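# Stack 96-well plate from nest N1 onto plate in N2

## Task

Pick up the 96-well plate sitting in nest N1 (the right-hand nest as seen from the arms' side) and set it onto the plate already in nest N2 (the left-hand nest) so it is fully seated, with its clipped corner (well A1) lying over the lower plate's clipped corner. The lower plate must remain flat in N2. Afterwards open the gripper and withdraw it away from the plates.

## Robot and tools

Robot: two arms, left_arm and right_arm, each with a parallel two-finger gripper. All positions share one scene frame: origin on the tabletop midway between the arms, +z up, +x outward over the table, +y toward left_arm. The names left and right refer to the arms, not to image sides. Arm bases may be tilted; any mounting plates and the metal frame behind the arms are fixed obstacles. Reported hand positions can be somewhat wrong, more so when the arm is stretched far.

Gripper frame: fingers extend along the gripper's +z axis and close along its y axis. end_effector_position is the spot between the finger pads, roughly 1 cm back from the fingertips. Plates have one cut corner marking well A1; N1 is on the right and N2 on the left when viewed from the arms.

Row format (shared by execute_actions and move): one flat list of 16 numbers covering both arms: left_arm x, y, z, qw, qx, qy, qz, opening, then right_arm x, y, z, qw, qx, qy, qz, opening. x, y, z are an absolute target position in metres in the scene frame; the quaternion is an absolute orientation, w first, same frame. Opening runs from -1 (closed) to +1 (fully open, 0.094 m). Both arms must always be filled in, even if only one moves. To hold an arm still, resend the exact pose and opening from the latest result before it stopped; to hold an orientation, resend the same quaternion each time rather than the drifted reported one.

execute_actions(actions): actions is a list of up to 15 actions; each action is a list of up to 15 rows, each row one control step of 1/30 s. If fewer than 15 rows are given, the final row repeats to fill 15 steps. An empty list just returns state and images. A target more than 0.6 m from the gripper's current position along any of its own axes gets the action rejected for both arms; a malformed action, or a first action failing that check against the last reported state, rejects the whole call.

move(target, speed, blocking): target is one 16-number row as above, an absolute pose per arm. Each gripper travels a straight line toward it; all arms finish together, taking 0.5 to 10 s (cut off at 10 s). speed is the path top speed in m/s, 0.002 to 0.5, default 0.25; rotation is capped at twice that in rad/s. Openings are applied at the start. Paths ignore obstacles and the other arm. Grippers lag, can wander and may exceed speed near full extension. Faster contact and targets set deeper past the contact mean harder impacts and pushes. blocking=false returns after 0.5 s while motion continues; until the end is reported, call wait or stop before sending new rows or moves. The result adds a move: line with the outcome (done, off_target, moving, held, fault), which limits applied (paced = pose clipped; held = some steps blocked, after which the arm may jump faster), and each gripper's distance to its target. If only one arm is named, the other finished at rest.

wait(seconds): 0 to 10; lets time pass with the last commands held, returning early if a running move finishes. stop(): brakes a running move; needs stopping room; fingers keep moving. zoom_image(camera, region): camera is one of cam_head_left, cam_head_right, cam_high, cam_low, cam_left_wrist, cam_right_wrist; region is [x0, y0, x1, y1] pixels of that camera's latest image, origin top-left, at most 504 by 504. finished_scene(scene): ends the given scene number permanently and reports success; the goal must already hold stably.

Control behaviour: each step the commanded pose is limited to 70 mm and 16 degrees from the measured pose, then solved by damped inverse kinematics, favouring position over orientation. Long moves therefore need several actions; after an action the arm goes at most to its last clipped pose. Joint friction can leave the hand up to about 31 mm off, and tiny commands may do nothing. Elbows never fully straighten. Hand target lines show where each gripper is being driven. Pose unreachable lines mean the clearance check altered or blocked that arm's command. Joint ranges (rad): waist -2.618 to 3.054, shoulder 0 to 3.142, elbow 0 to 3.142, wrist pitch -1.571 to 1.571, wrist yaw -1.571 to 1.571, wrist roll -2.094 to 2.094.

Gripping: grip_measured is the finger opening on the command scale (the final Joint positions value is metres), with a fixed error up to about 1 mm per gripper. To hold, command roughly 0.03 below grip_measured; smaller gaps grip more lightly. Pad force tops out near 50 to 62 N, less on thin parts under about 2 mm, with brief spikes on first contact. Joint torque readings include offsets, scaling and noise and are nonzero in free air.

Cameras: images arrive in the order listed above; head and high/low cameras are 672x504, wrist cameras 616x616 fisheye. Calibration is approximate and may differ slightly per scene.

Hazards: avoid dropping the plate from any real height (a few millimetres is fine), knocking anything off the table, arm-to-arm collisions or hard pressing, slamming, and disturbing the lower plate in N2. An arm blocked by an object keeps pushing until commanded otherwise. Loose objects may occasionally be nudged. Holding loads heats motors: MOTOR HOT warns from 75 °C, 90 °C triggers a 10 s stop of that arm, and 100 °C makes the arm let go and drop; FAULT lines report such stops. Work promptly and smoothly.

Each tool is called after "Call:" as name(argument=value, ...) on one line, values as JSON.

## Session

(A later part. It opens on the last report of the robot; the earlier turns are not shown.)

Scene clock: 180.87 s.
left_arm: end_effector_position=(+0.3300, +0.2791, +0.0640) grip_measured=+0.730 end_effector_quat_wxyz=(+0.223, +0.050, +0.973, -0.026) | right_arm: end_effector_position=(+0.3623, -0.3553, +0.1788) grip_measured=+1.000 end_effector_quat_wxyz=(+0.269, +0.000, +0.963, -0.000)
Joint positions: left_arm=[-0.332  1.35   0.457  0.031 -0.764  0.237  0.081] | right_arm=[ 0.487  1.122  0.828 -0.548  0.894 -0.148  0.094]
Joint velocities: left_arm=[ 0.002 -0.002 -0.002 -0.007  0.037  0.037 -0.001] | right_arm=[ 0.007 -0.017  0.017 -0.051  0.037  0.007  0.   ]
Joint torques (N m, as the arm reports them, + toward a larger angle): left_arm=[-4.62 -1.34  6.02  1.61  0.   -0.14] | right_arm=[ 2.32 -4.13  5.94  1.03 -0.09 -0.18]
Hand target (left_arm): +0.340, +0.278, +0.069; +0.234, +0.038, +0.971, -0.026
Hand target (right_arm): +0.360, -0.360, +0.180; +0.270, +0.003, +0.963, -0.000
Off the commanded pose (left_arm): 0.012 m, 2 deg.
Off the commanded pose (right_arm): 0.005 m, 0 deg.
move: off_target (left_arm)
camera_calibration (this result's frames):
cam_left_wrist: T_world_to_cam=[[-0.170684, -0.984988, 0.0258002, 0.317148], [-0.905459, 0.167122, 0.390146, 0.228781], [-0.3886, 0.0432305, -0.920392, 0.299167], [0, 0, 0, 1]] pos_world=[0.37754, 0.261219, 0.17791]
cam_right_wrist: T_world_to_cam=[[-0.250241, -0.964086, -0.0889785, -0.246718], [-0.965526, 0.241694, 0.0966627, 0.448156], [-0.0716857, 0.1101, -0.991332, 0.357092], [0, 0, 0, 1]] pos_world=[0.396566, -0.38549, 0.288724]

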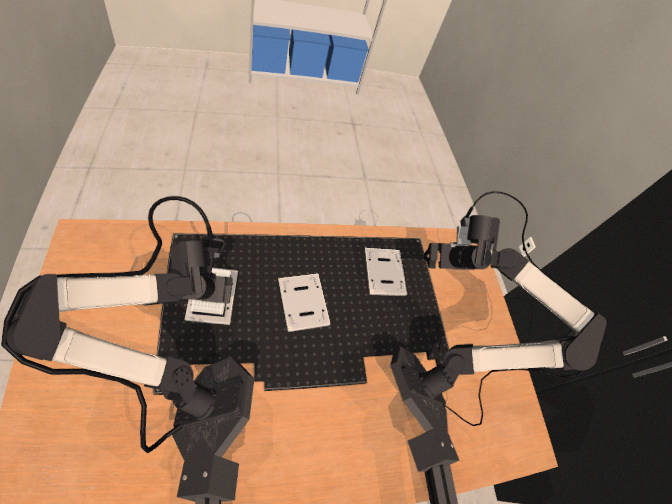

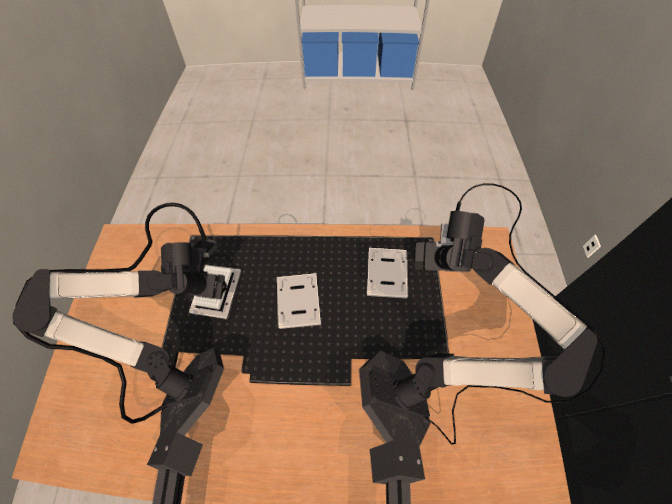

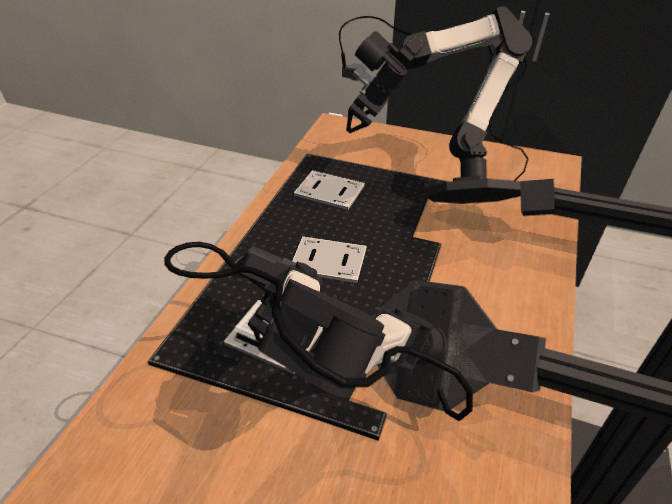

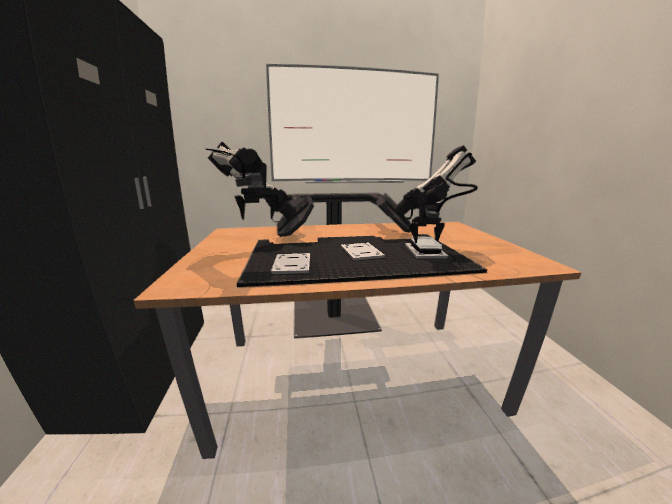

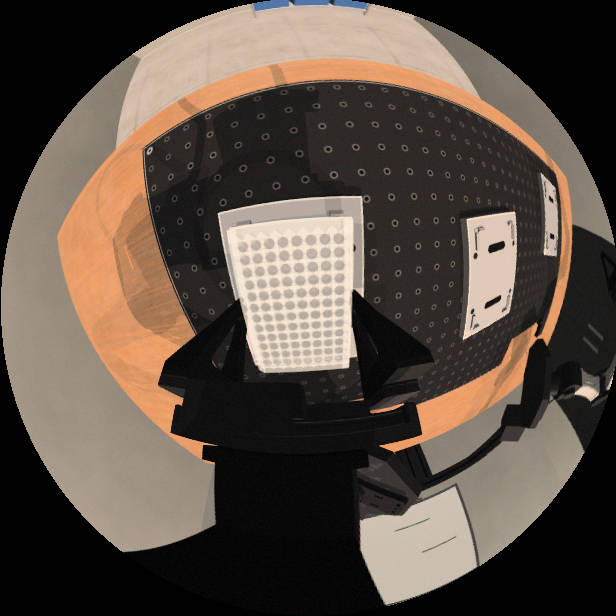

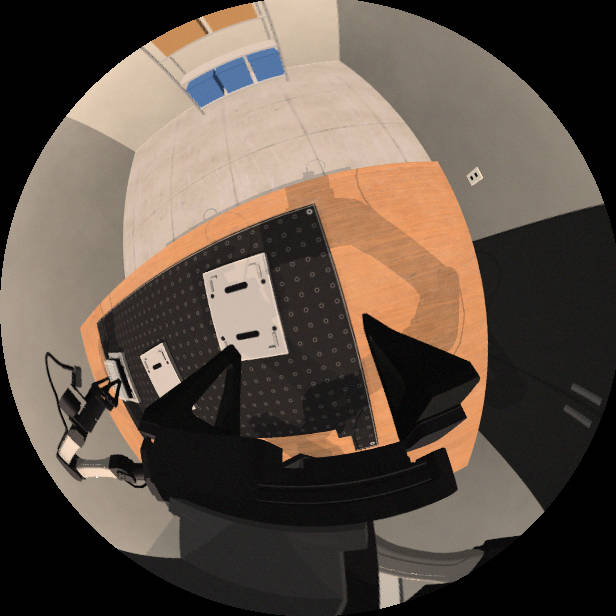

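Call:
move(target=[0.336,0.281,0.056,0.228,0.036,0.973,-0.025,0.7,0.36,-0.36,0.18,0.27,0.003,0.963,0,1], speed=0.01)

Call:
zoom_image(camera="cam_left_wrist", region=[190,180,410,400])

Call:
zoom_image(camera="cam_low", region=[395,225,455,265])

Call:
zoom_image(camera="cam_high", region=[220,295,290,365])

Call:
zoom_image(camera="cam_head_right", region=[180,255,250,325])

Scene clock: 188.60 s.
left_arm: end_effector_position=(+0.3368, +0.2846, +0.0606) grip_measured=+0.730 end_effector_quat_wxyz=(+0.229, +0.031, +0.973, -0.022) | right_arm: end_effector_position=(+0.3623, -0.3553, +0.1788) grip_measured=+1.000 end_effector_quat_wxyz=(+0.269, +0.000, +0.963, -0.000)
Joint positions: left_arm=[-0.305  1.364  0.457  0.086 -0.76   0.245  0.081] | right_arm=[ 0.487  1.122  0.828 -0.548  0.894 -0.148  0.094]
Joint velocities: left_arm=[-0.002  0.007  0.002 -0.022 -0.037 -0.037  0.   ] | right_arm=[-0.002  0.002  0.002 -0.007 -0.066  0.007  0.   ]
Joint torques (N m, as the arm reports them, + toward a larger angle): left_arm=[-3.2  -1.6   3.71  1.6   0.19  0.06] | right_arm=[ 2.32 -4.14  5.95  1.03 -0.09 -0.18]
Hand target (left_arm): +0.336, +0.281, +0.056; +0.227, +0.036, +0.973, -0.025
Hand target (right_arm): +0.360, -0.360, +0.180; +0.270, +0.003, +0.963, -0.000
Off the commanded pose (left_arm): 0.006 m, 1 deg.
Off the commanded pose (right_arm): 0.005 m, 0 deg.
move: done
camera_calibration (this result's frames):
cam_left_wrist: T_world_to_cam=[[-0.131017, -0.991066, 0.0249583, 0.312331], [-0.915659, 0.130622, 0.38014, 0.249808], [-0.380004, 0.0269517, -0.924592, 0.300383], [0, 0, 0, 1]] pos_world=[0.383807, 0.268815, 0.174975]
cam_right_wrist: T_world_to_cam=[[-0.250241, -0.964086, -0.0889785, -0.246718], [-0.965526, 0.241694, 0.0966627, 0.448156], [-0.0716857, 0.1101, -0.991332, 0.357092], [0, 0, 0, 1]] pos_world=[0.396566, -0.38549, 0.288724]

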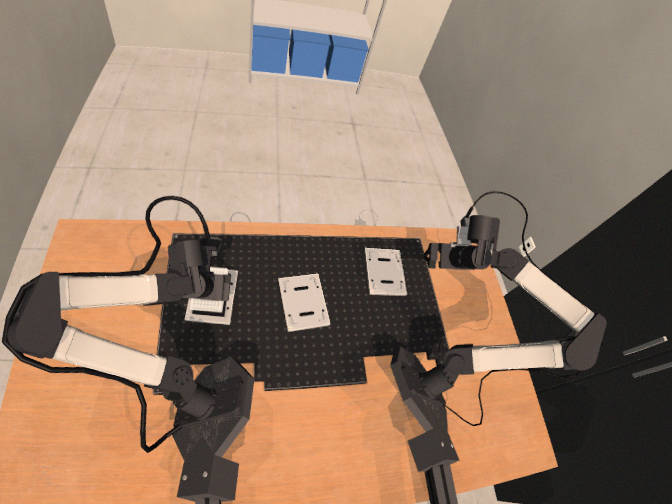

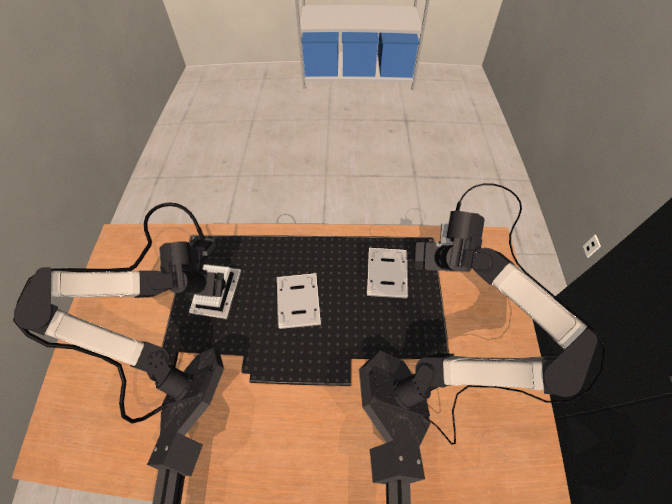

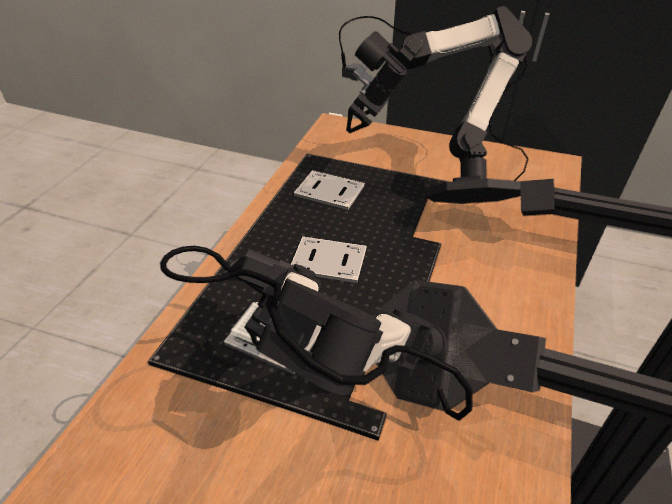

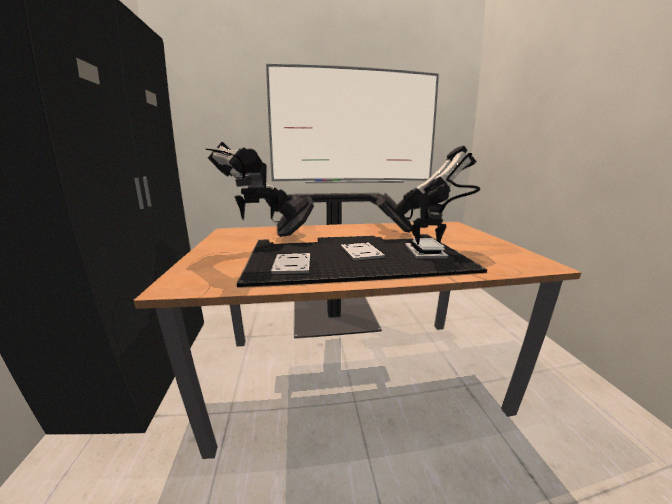

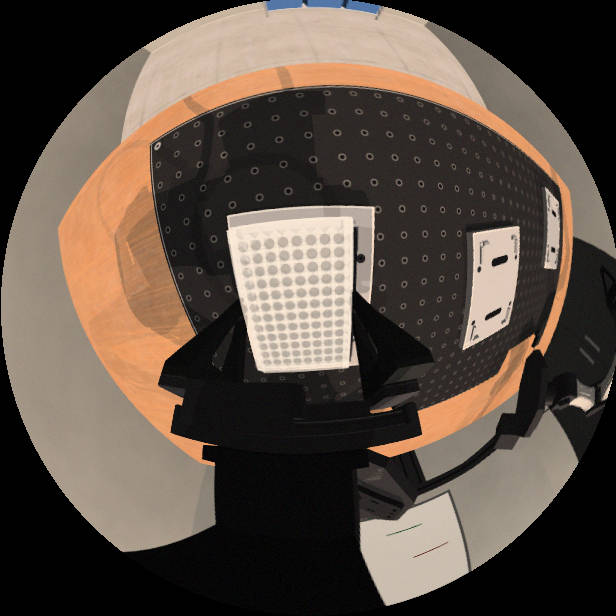

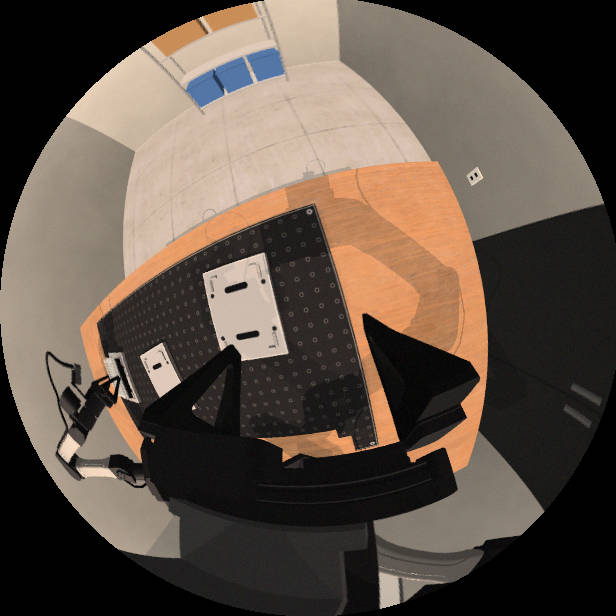

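Region (190, 180, 410, 400) of cam_left_wrist's 616x616 image, scaled by 2.291, with more detail than that image has.

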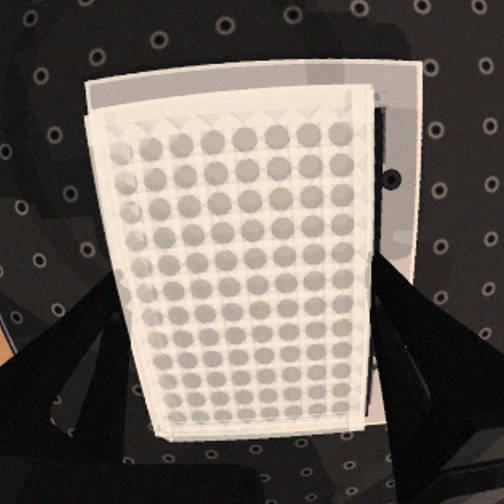

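Region (395, 225, 455, 265) of cam_low's 672x504 image, scaled by 8.400, with more detail than that image has.

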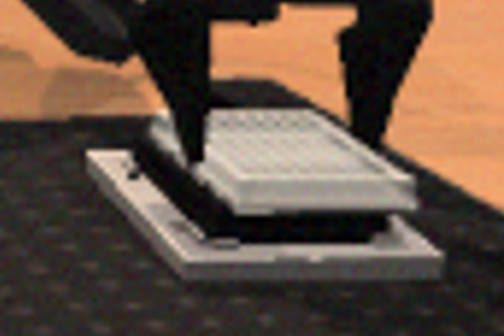

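Region (220, 295, 290, 365) of cam_high's 672x504 image, scaled by 7.200, with more detail than that image has.

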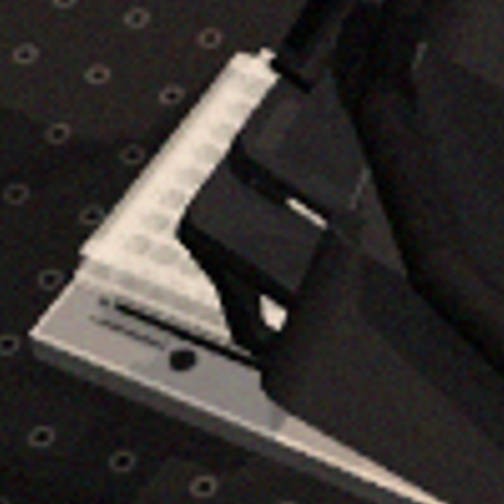

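Region (180, 255, 250, 325) of cam_head_right's 672x504 image, scaled by 7.200, with more detail than that image has.

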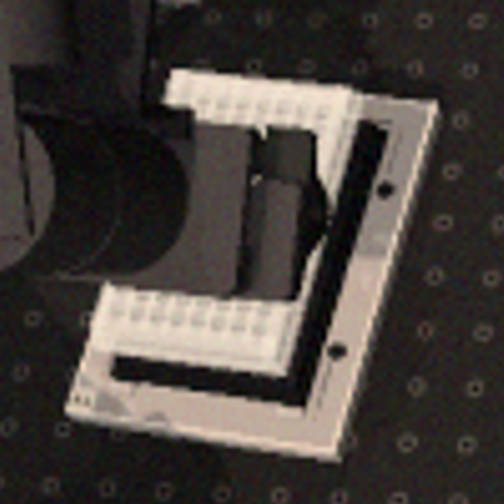

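Better to lift and descend consistently with the known descent offset (+4, +4, +5 mm).

Call:
move(target=[0.331,0.278,0.09,0.224,0.05,0.973,-0.027,0.7,0.36,-0.36,0.18,0.27,0.003,0.963,0,1], speed=0.04)

Call:
move(target=[0.3265,0.276,0.057,0.224,0.05,0.973,-0.027,0.7,0.36,-0.36,0.18,0.27,0.003,0.963,0,1], speed=0.03)

Call:
zoom_image(camera="cam_left_wrist", region=[190,180,410,400])

Scene clock: 194.93 s.
left_arm: end_effector_position=(+0.3224, +0.2728, +0.0801) grip_measured=+0.730 end_effector_quat_wxyz=(+0.214, +0.064, +0.974, -0.029) | right_arm: end_effector_position=(+0.3623, -0.3553, +0.1788) grip_measured=+1.000 end_effector_quat_wxyz=(+0.269, +0.000, +0.963, -0.000)
Joint positions: left_arm=[-0.412  1.324  0.498 -0.13  -0.806  0.151  0.081] | right_arm=[ 0.487  1.122  0.828 -0.548  0.894 -0.148  0.094]
Joint velocities: left_arm=[-0.007 -0.002 -0.022  0.051 -0.066 -0.007 -0.001] | right_arm=[-0.007 -0.002  0.012  0.051  0.051  0.007  0.   ]
Joint torques (N m, as the arm reports them, + toward a larger angle): left_arm=[-4.52 -3.79  6.57  1.12 -0.04 -0.15] | right_arm=[ 2.33 -4.13  5.94  1.03 -0.09 -0.18]
Hand target (left_arm): +0.331, +0.278, +0.090; +0.225, +0.050, +0.973, -0.028
Hand target (right_arm): +0.360, -0.360, +0.180; +0.270, +0.003, +0.963, -0.000
Off the commanded pose (left_arm): 0.014 m, 2 deg.
Off the commanded pose (right_arm): 0.005 m, 0 deg.
move: off_target (left_arm)
camera_calibration (this result's frames):
cam_left_wrist: T_world_to_cam=[[-0.197752, -0.979887, 0.0267613, 0.316485], [-0.892816, 0.191317, 0.407771, 0.204578], [-0.404689, 0.0567447, -0.912692, 0.312205], [0, 0, 0, 1]] pos_world=[0.371582, 0.253264, 0.193057]
cam_right_wrist: T_world_to_cam=[[-0.250241, -0.964086, -0.0889785, -0.246718], [-0.965526, 0.241694, 0.0966627, 0.448156], [-0.0716857, 0.1101, -0.991332, 0.357092], [0, 0, 0, 1]] pos_world=[0.396566, -0.38549, 0.288724]

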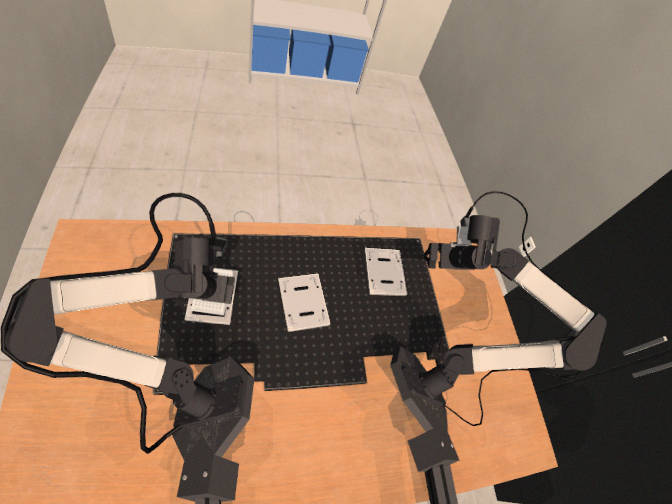

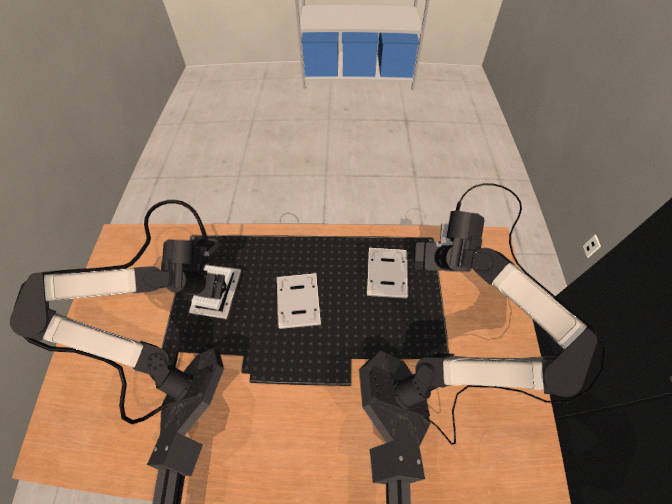

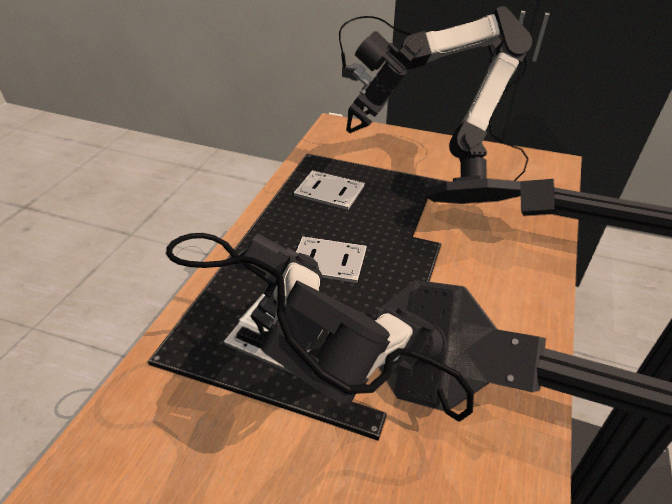

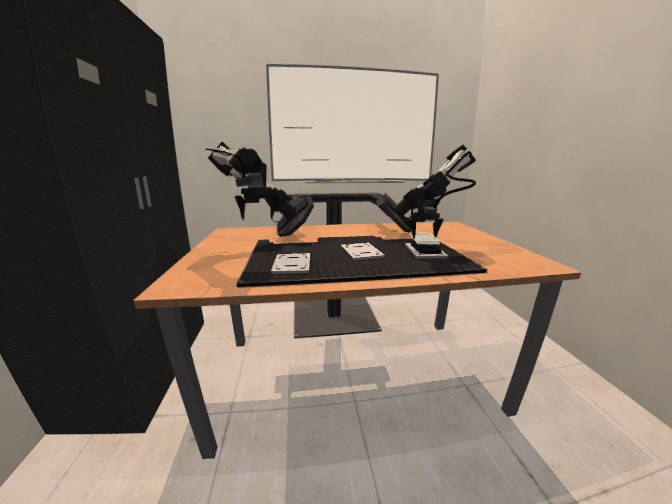

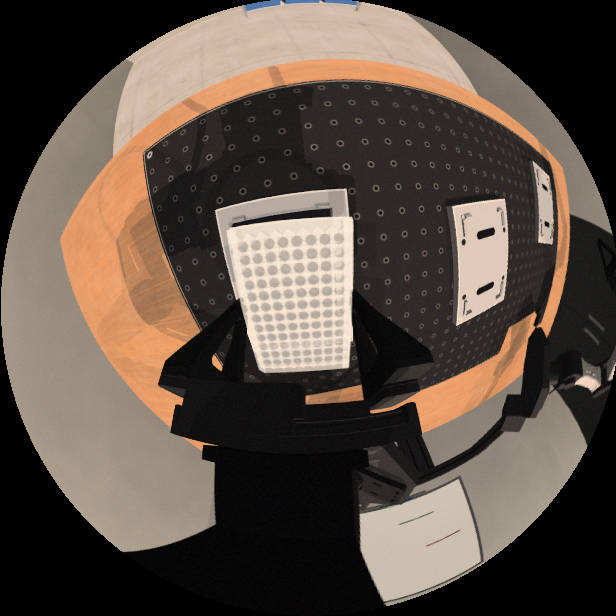

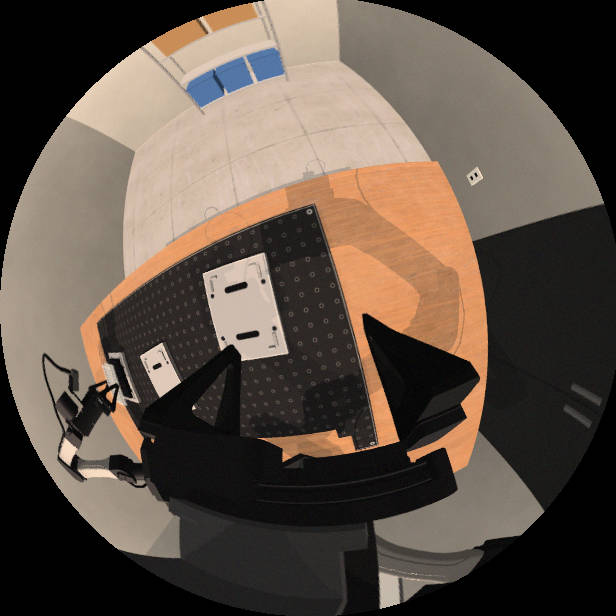

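Scene clock: 196.23 s.
left_arm: end_effector_position=(+0.3331, +0.2816, +0.0649) grip_measured=+0.730 end_effector_quat_wxyz=(+0.230, +0.039, +0.972, -0.023) | right_arm: end_effector_position=(+0.3623, -0.3553, +0.1788) grip_measured=+1.000 end_effector_quat_wxyz=(+0.269, +0.000, +0.963, -0.000)
Joint positions: left_arm=[-0.329  1.348  0.453  0.058 -0.769  0.236  0.081] | right_arm=[ 0.487  1.122  0.828 -0.548  0.894 -0.148  0.094]
Joint velocities: left_arm=[ 0.012  0.002  0.002  0.095  0.022  0.051 -0.001] | right_arm=[-0.012 -0.012 -0.012 -0.125  0.037 -0.037  0.   ]
Joint torques (N m, as the arm reports them, + toward a larger angle): left_arm=[-3.15 -1.43  2.68  1.62  0.2   0.07] | right_arm=[ 2.31 -4.13  5.94  1.03 -0.09 -0.18]
Hand target (left_arm): +0.326, +0.277, +0.057; +0.223, +0.050, +0.973, -0.026
Hand target (right_arm): +0.360, -0.360, +0.180; +0.270, +0.003, +0.963, -0.000
Off the commanded pose (left_arm): 0.012 m, 1 deg.
Off the commanded pose (right_arm): 0.005 m, 0 deg.
move: off_target (left_arm)
camera_calibration (this result's frames):
cam_left_wrist: T_world_to_cam=[[-0.147616, -0.988757, 0.0238686, 0.313652], [-0.914154, 0.145611, 0.378312, 0.240603], [-0.377534, 0.0340256, -0.92537, 0.300268], [0, 0, 0, 1]] pos_world=[0.37961, 0.264874, 0.179349]
cam_right_wrist: T_world_to_cam=[[-0.250241, -0.964086, -0.0889785, -0.246718], [-0.965526, 0.241694, 0.0966627, 0.448156], [-0.0716857, 0.1101, -0.991332, 0.357092], [0, 0, 0, 1]] pos_world=[0.396566, -0.38549, 0.288724]

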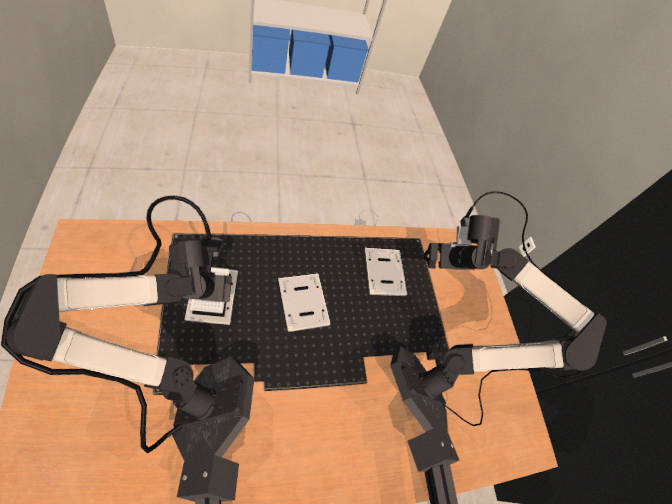

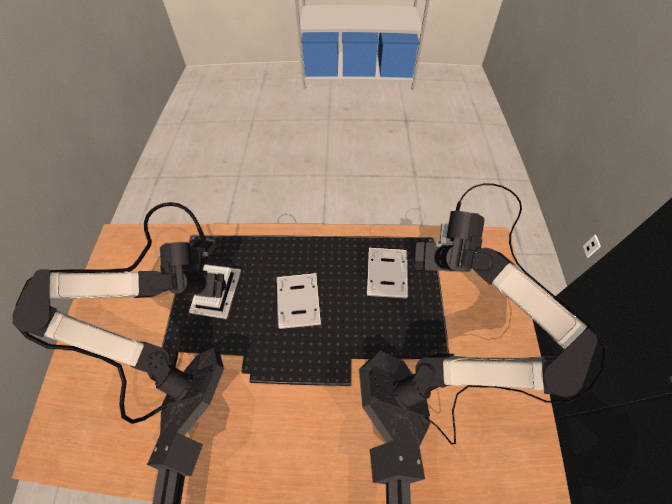

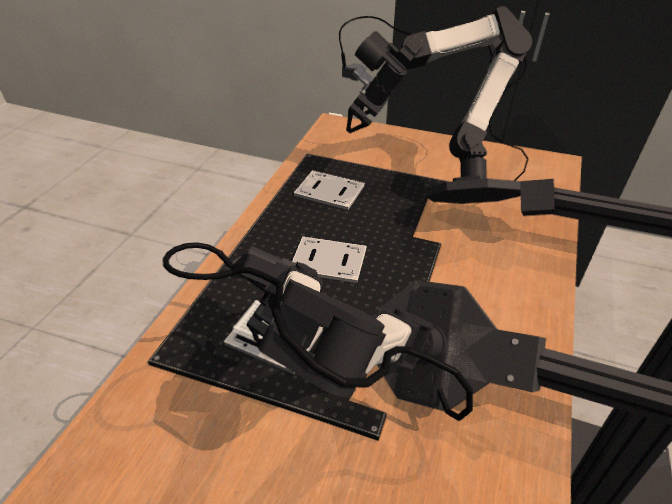

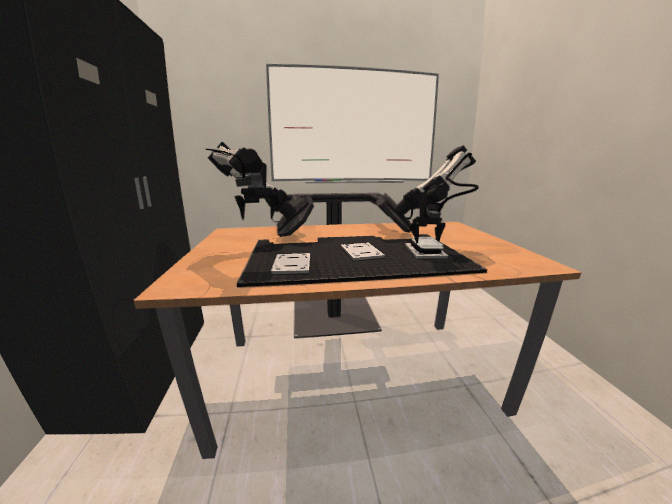

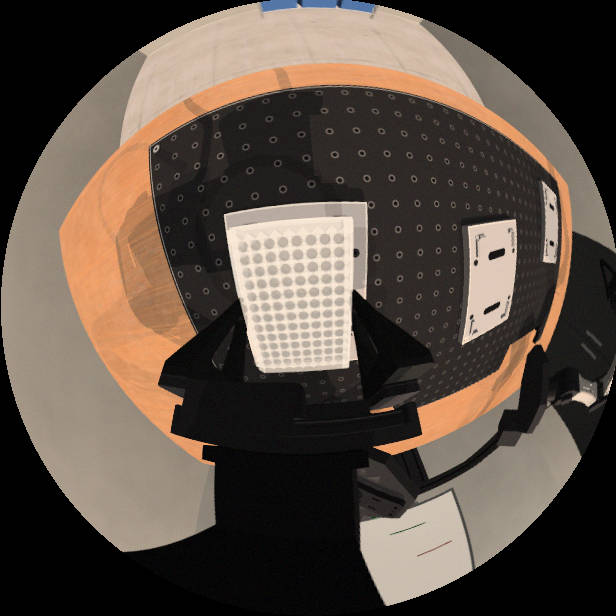

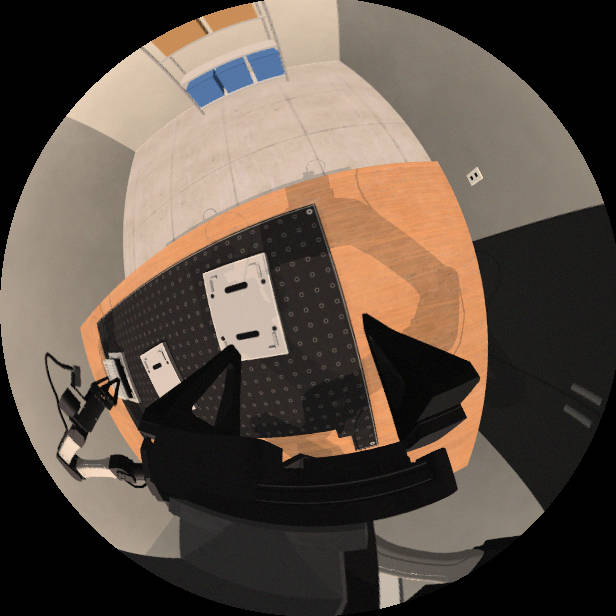

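Region (190, 180, 410, 400) of cam_left_wrist's 616x616 image, scaled by 2.291, with more detail than that image has.

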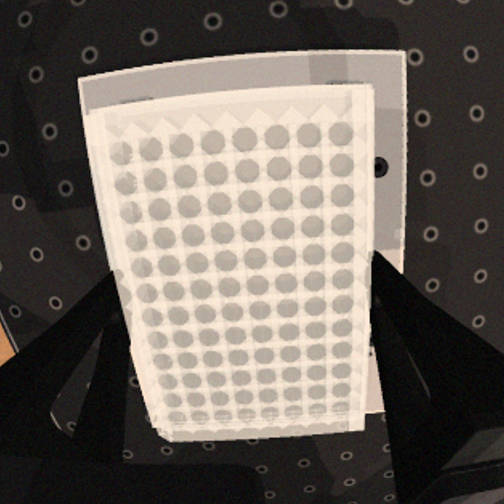

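Call:
execute_actions(actions=[[[0.3257,0.2755,0.056,0.223,0.051,0.973,-0.027,0.7,0.36,-0.36,0.18,0.27,0.003,0.963,0,1],[0.325,0.275,0.055,0.223,0.051,0.973,-0.027,0.7,0.36,-0.36,0.18,0.27,0.003,0.963,0,1]],[[0.3245,0.2745,0.053,0.222,0.052,0.973,-0.027,0.7,0.36,-0.36,0.18,0.27,0.003,0.963,0,1]]])

Call:
zoom_image(camera="cam_left_wrist", region=[190,180,410,400])

Call:
zoom_image(camera="cam_low", region=[395,225,455,265])

Call:
zoom_image(camera="cam_high", region=[220,295,290,365])

Call:
zoom_image(camera="cam_head_right", region=[180,255,250,325])

Scene clock: 203.00 s.
left_arm: end_effector_position=(+0.3312, +0.2795, +0.0604) grip_measured=+0.730 end_effector_quat_wxyz=(+0.229, +0.042, +0.972, -0.024) | right_arm: end_effector_position=(+0.3623, -0.3553, +0.1788) grip_measured=+1.000 end_effector_quat_wxyz=(+0.269, +0.000, +0.963, -0.000)
Joint positions: left_arm=[-0.321  1.362  0.44   0.087 -0.762  0.246  0.081] | right_arm=[ 0.487  1.122  0.828 -0.548  0.894 -0.148  0.094]
Joint velocities: left_arm=[-0.002  0.012 -0.007  0.095  0.007 -0.007 -0.   ] | right_arm=[ 0.002 -0.022 -0.007  0.007 -0.022 -0.007  0.   ]
Joint torques (N m, as the arm reports them, + toward a larger angle): left_arm=[-3.17 -1.44  2.67  1.62  0.2   0.06] | right_arm=[ 2.31 -4.14  5.94  1.03 -0.1  -0.18]
Hand target (left_arm): +0.325, +0.275, +0.053; +0.222, +0.052, +0.973, -0.027
Hand target (right_arm): +0.360, -0.360, +0.180; +0.270, +0.003, +0.963, -0.000
Off the commanded pose (left_arm): 0.011 m, 1 deg.
Off the commanded pose (right_arm): 0.005 m, 0 deg.
camera_calibration (this result's frames):
cam_left_wrist: T_world_to_cam=[[-0.153165, -0.987911, 0.0239426, 0.313018], [-0.912395, 0.15068, 0.380567, 0.23872], [-0.379574, 0.0364443, -0.924443, 0.295445], [0, 0, 0, 1]] pos_world=[0.377893, 0.262496, 0.174779]
cam_right_wrist: T_world_to_cam=[[-0.250241, -0.964086, -0.0889785, -0.246718], [-0.965526, 0.241694, 0.0966627, 0.448156], [-0.0716857, 0.1101, -0.991332, 0.357092], [0, 0, 0, 1]] pos_world=[0.396566, -0.38549, 0.288724]

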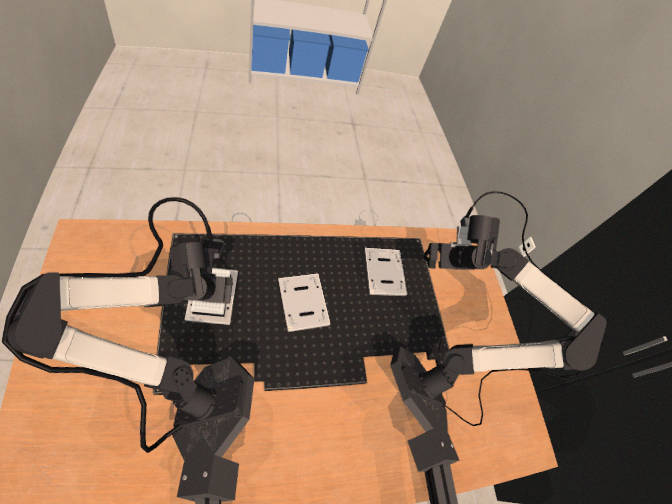

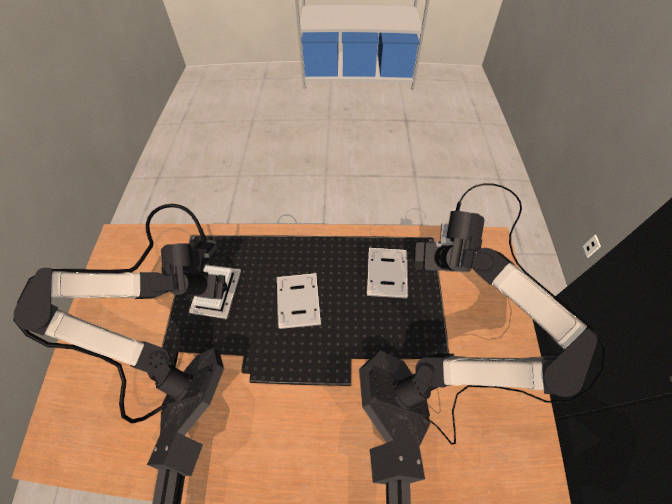

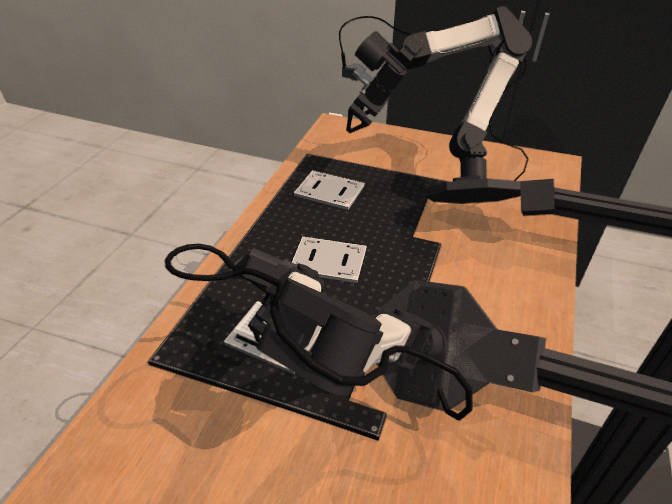

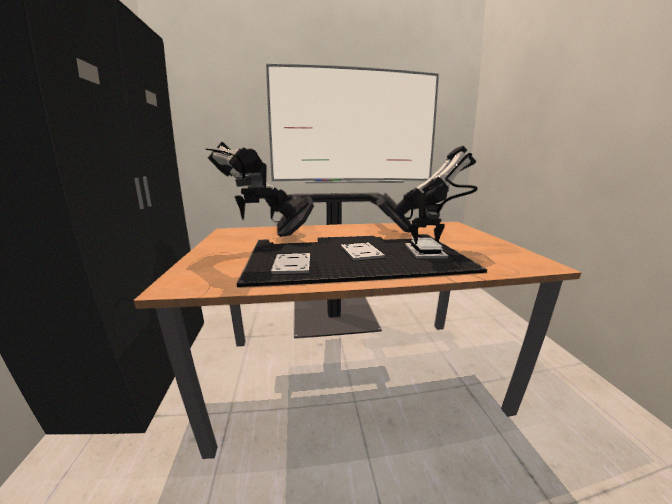

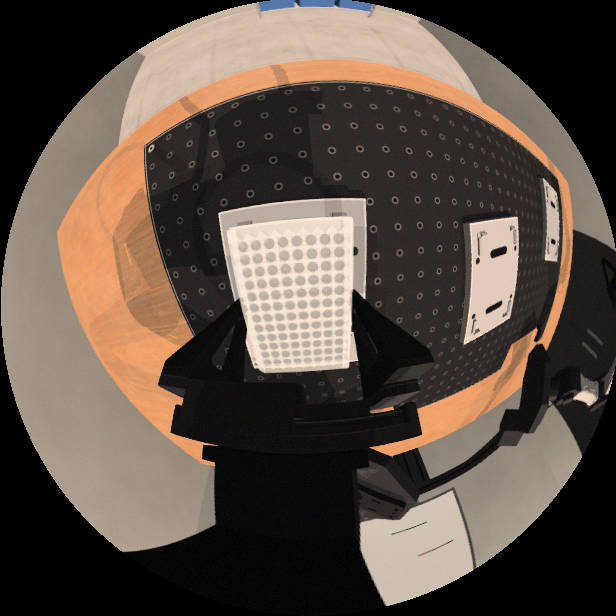

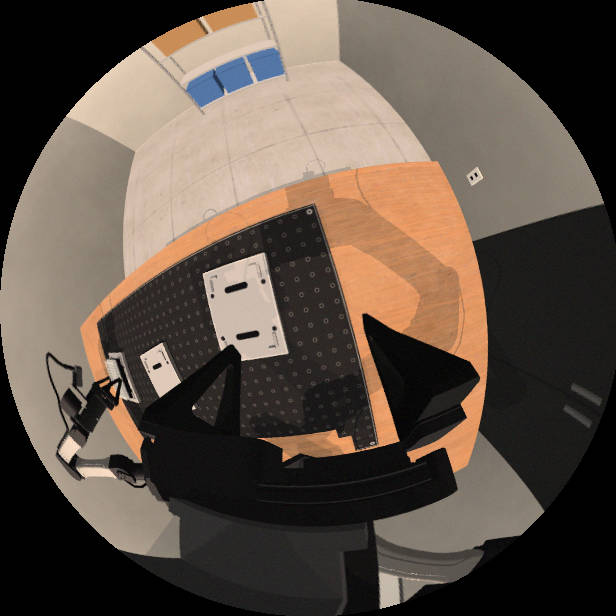

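Region (190, 180, 410, 400) of cam_left_wrist's 616x616 image, scaled by 2.291, with more detail than that image has.

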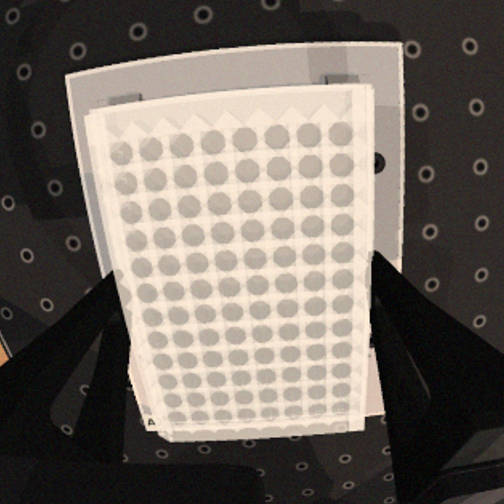

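Region (395, 225, 455, 265) of cam_low's 672x504 image, scaled by 8.400, with more detail than that image has.

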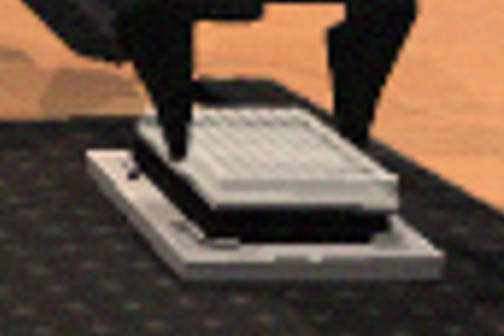

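Region (220, 295, 290, 365) of cam_high's 672x504 image, scaled by 7.200, with more detail than that image has.

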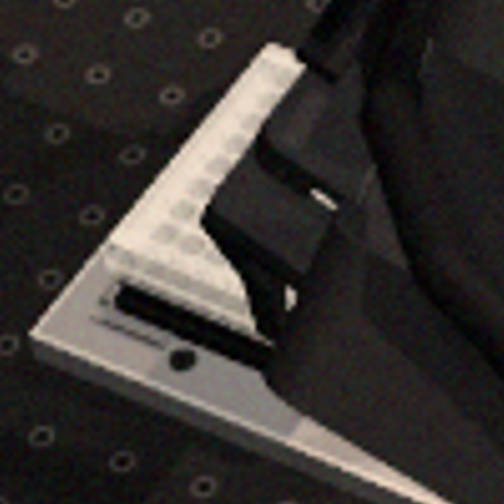

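Region (180, 255, 250, 325) of cam_head_right's 672x504 image, scaled by 7.200, with more detail than that image has.

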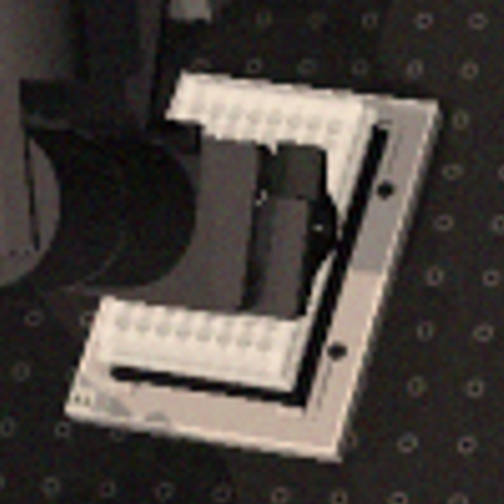

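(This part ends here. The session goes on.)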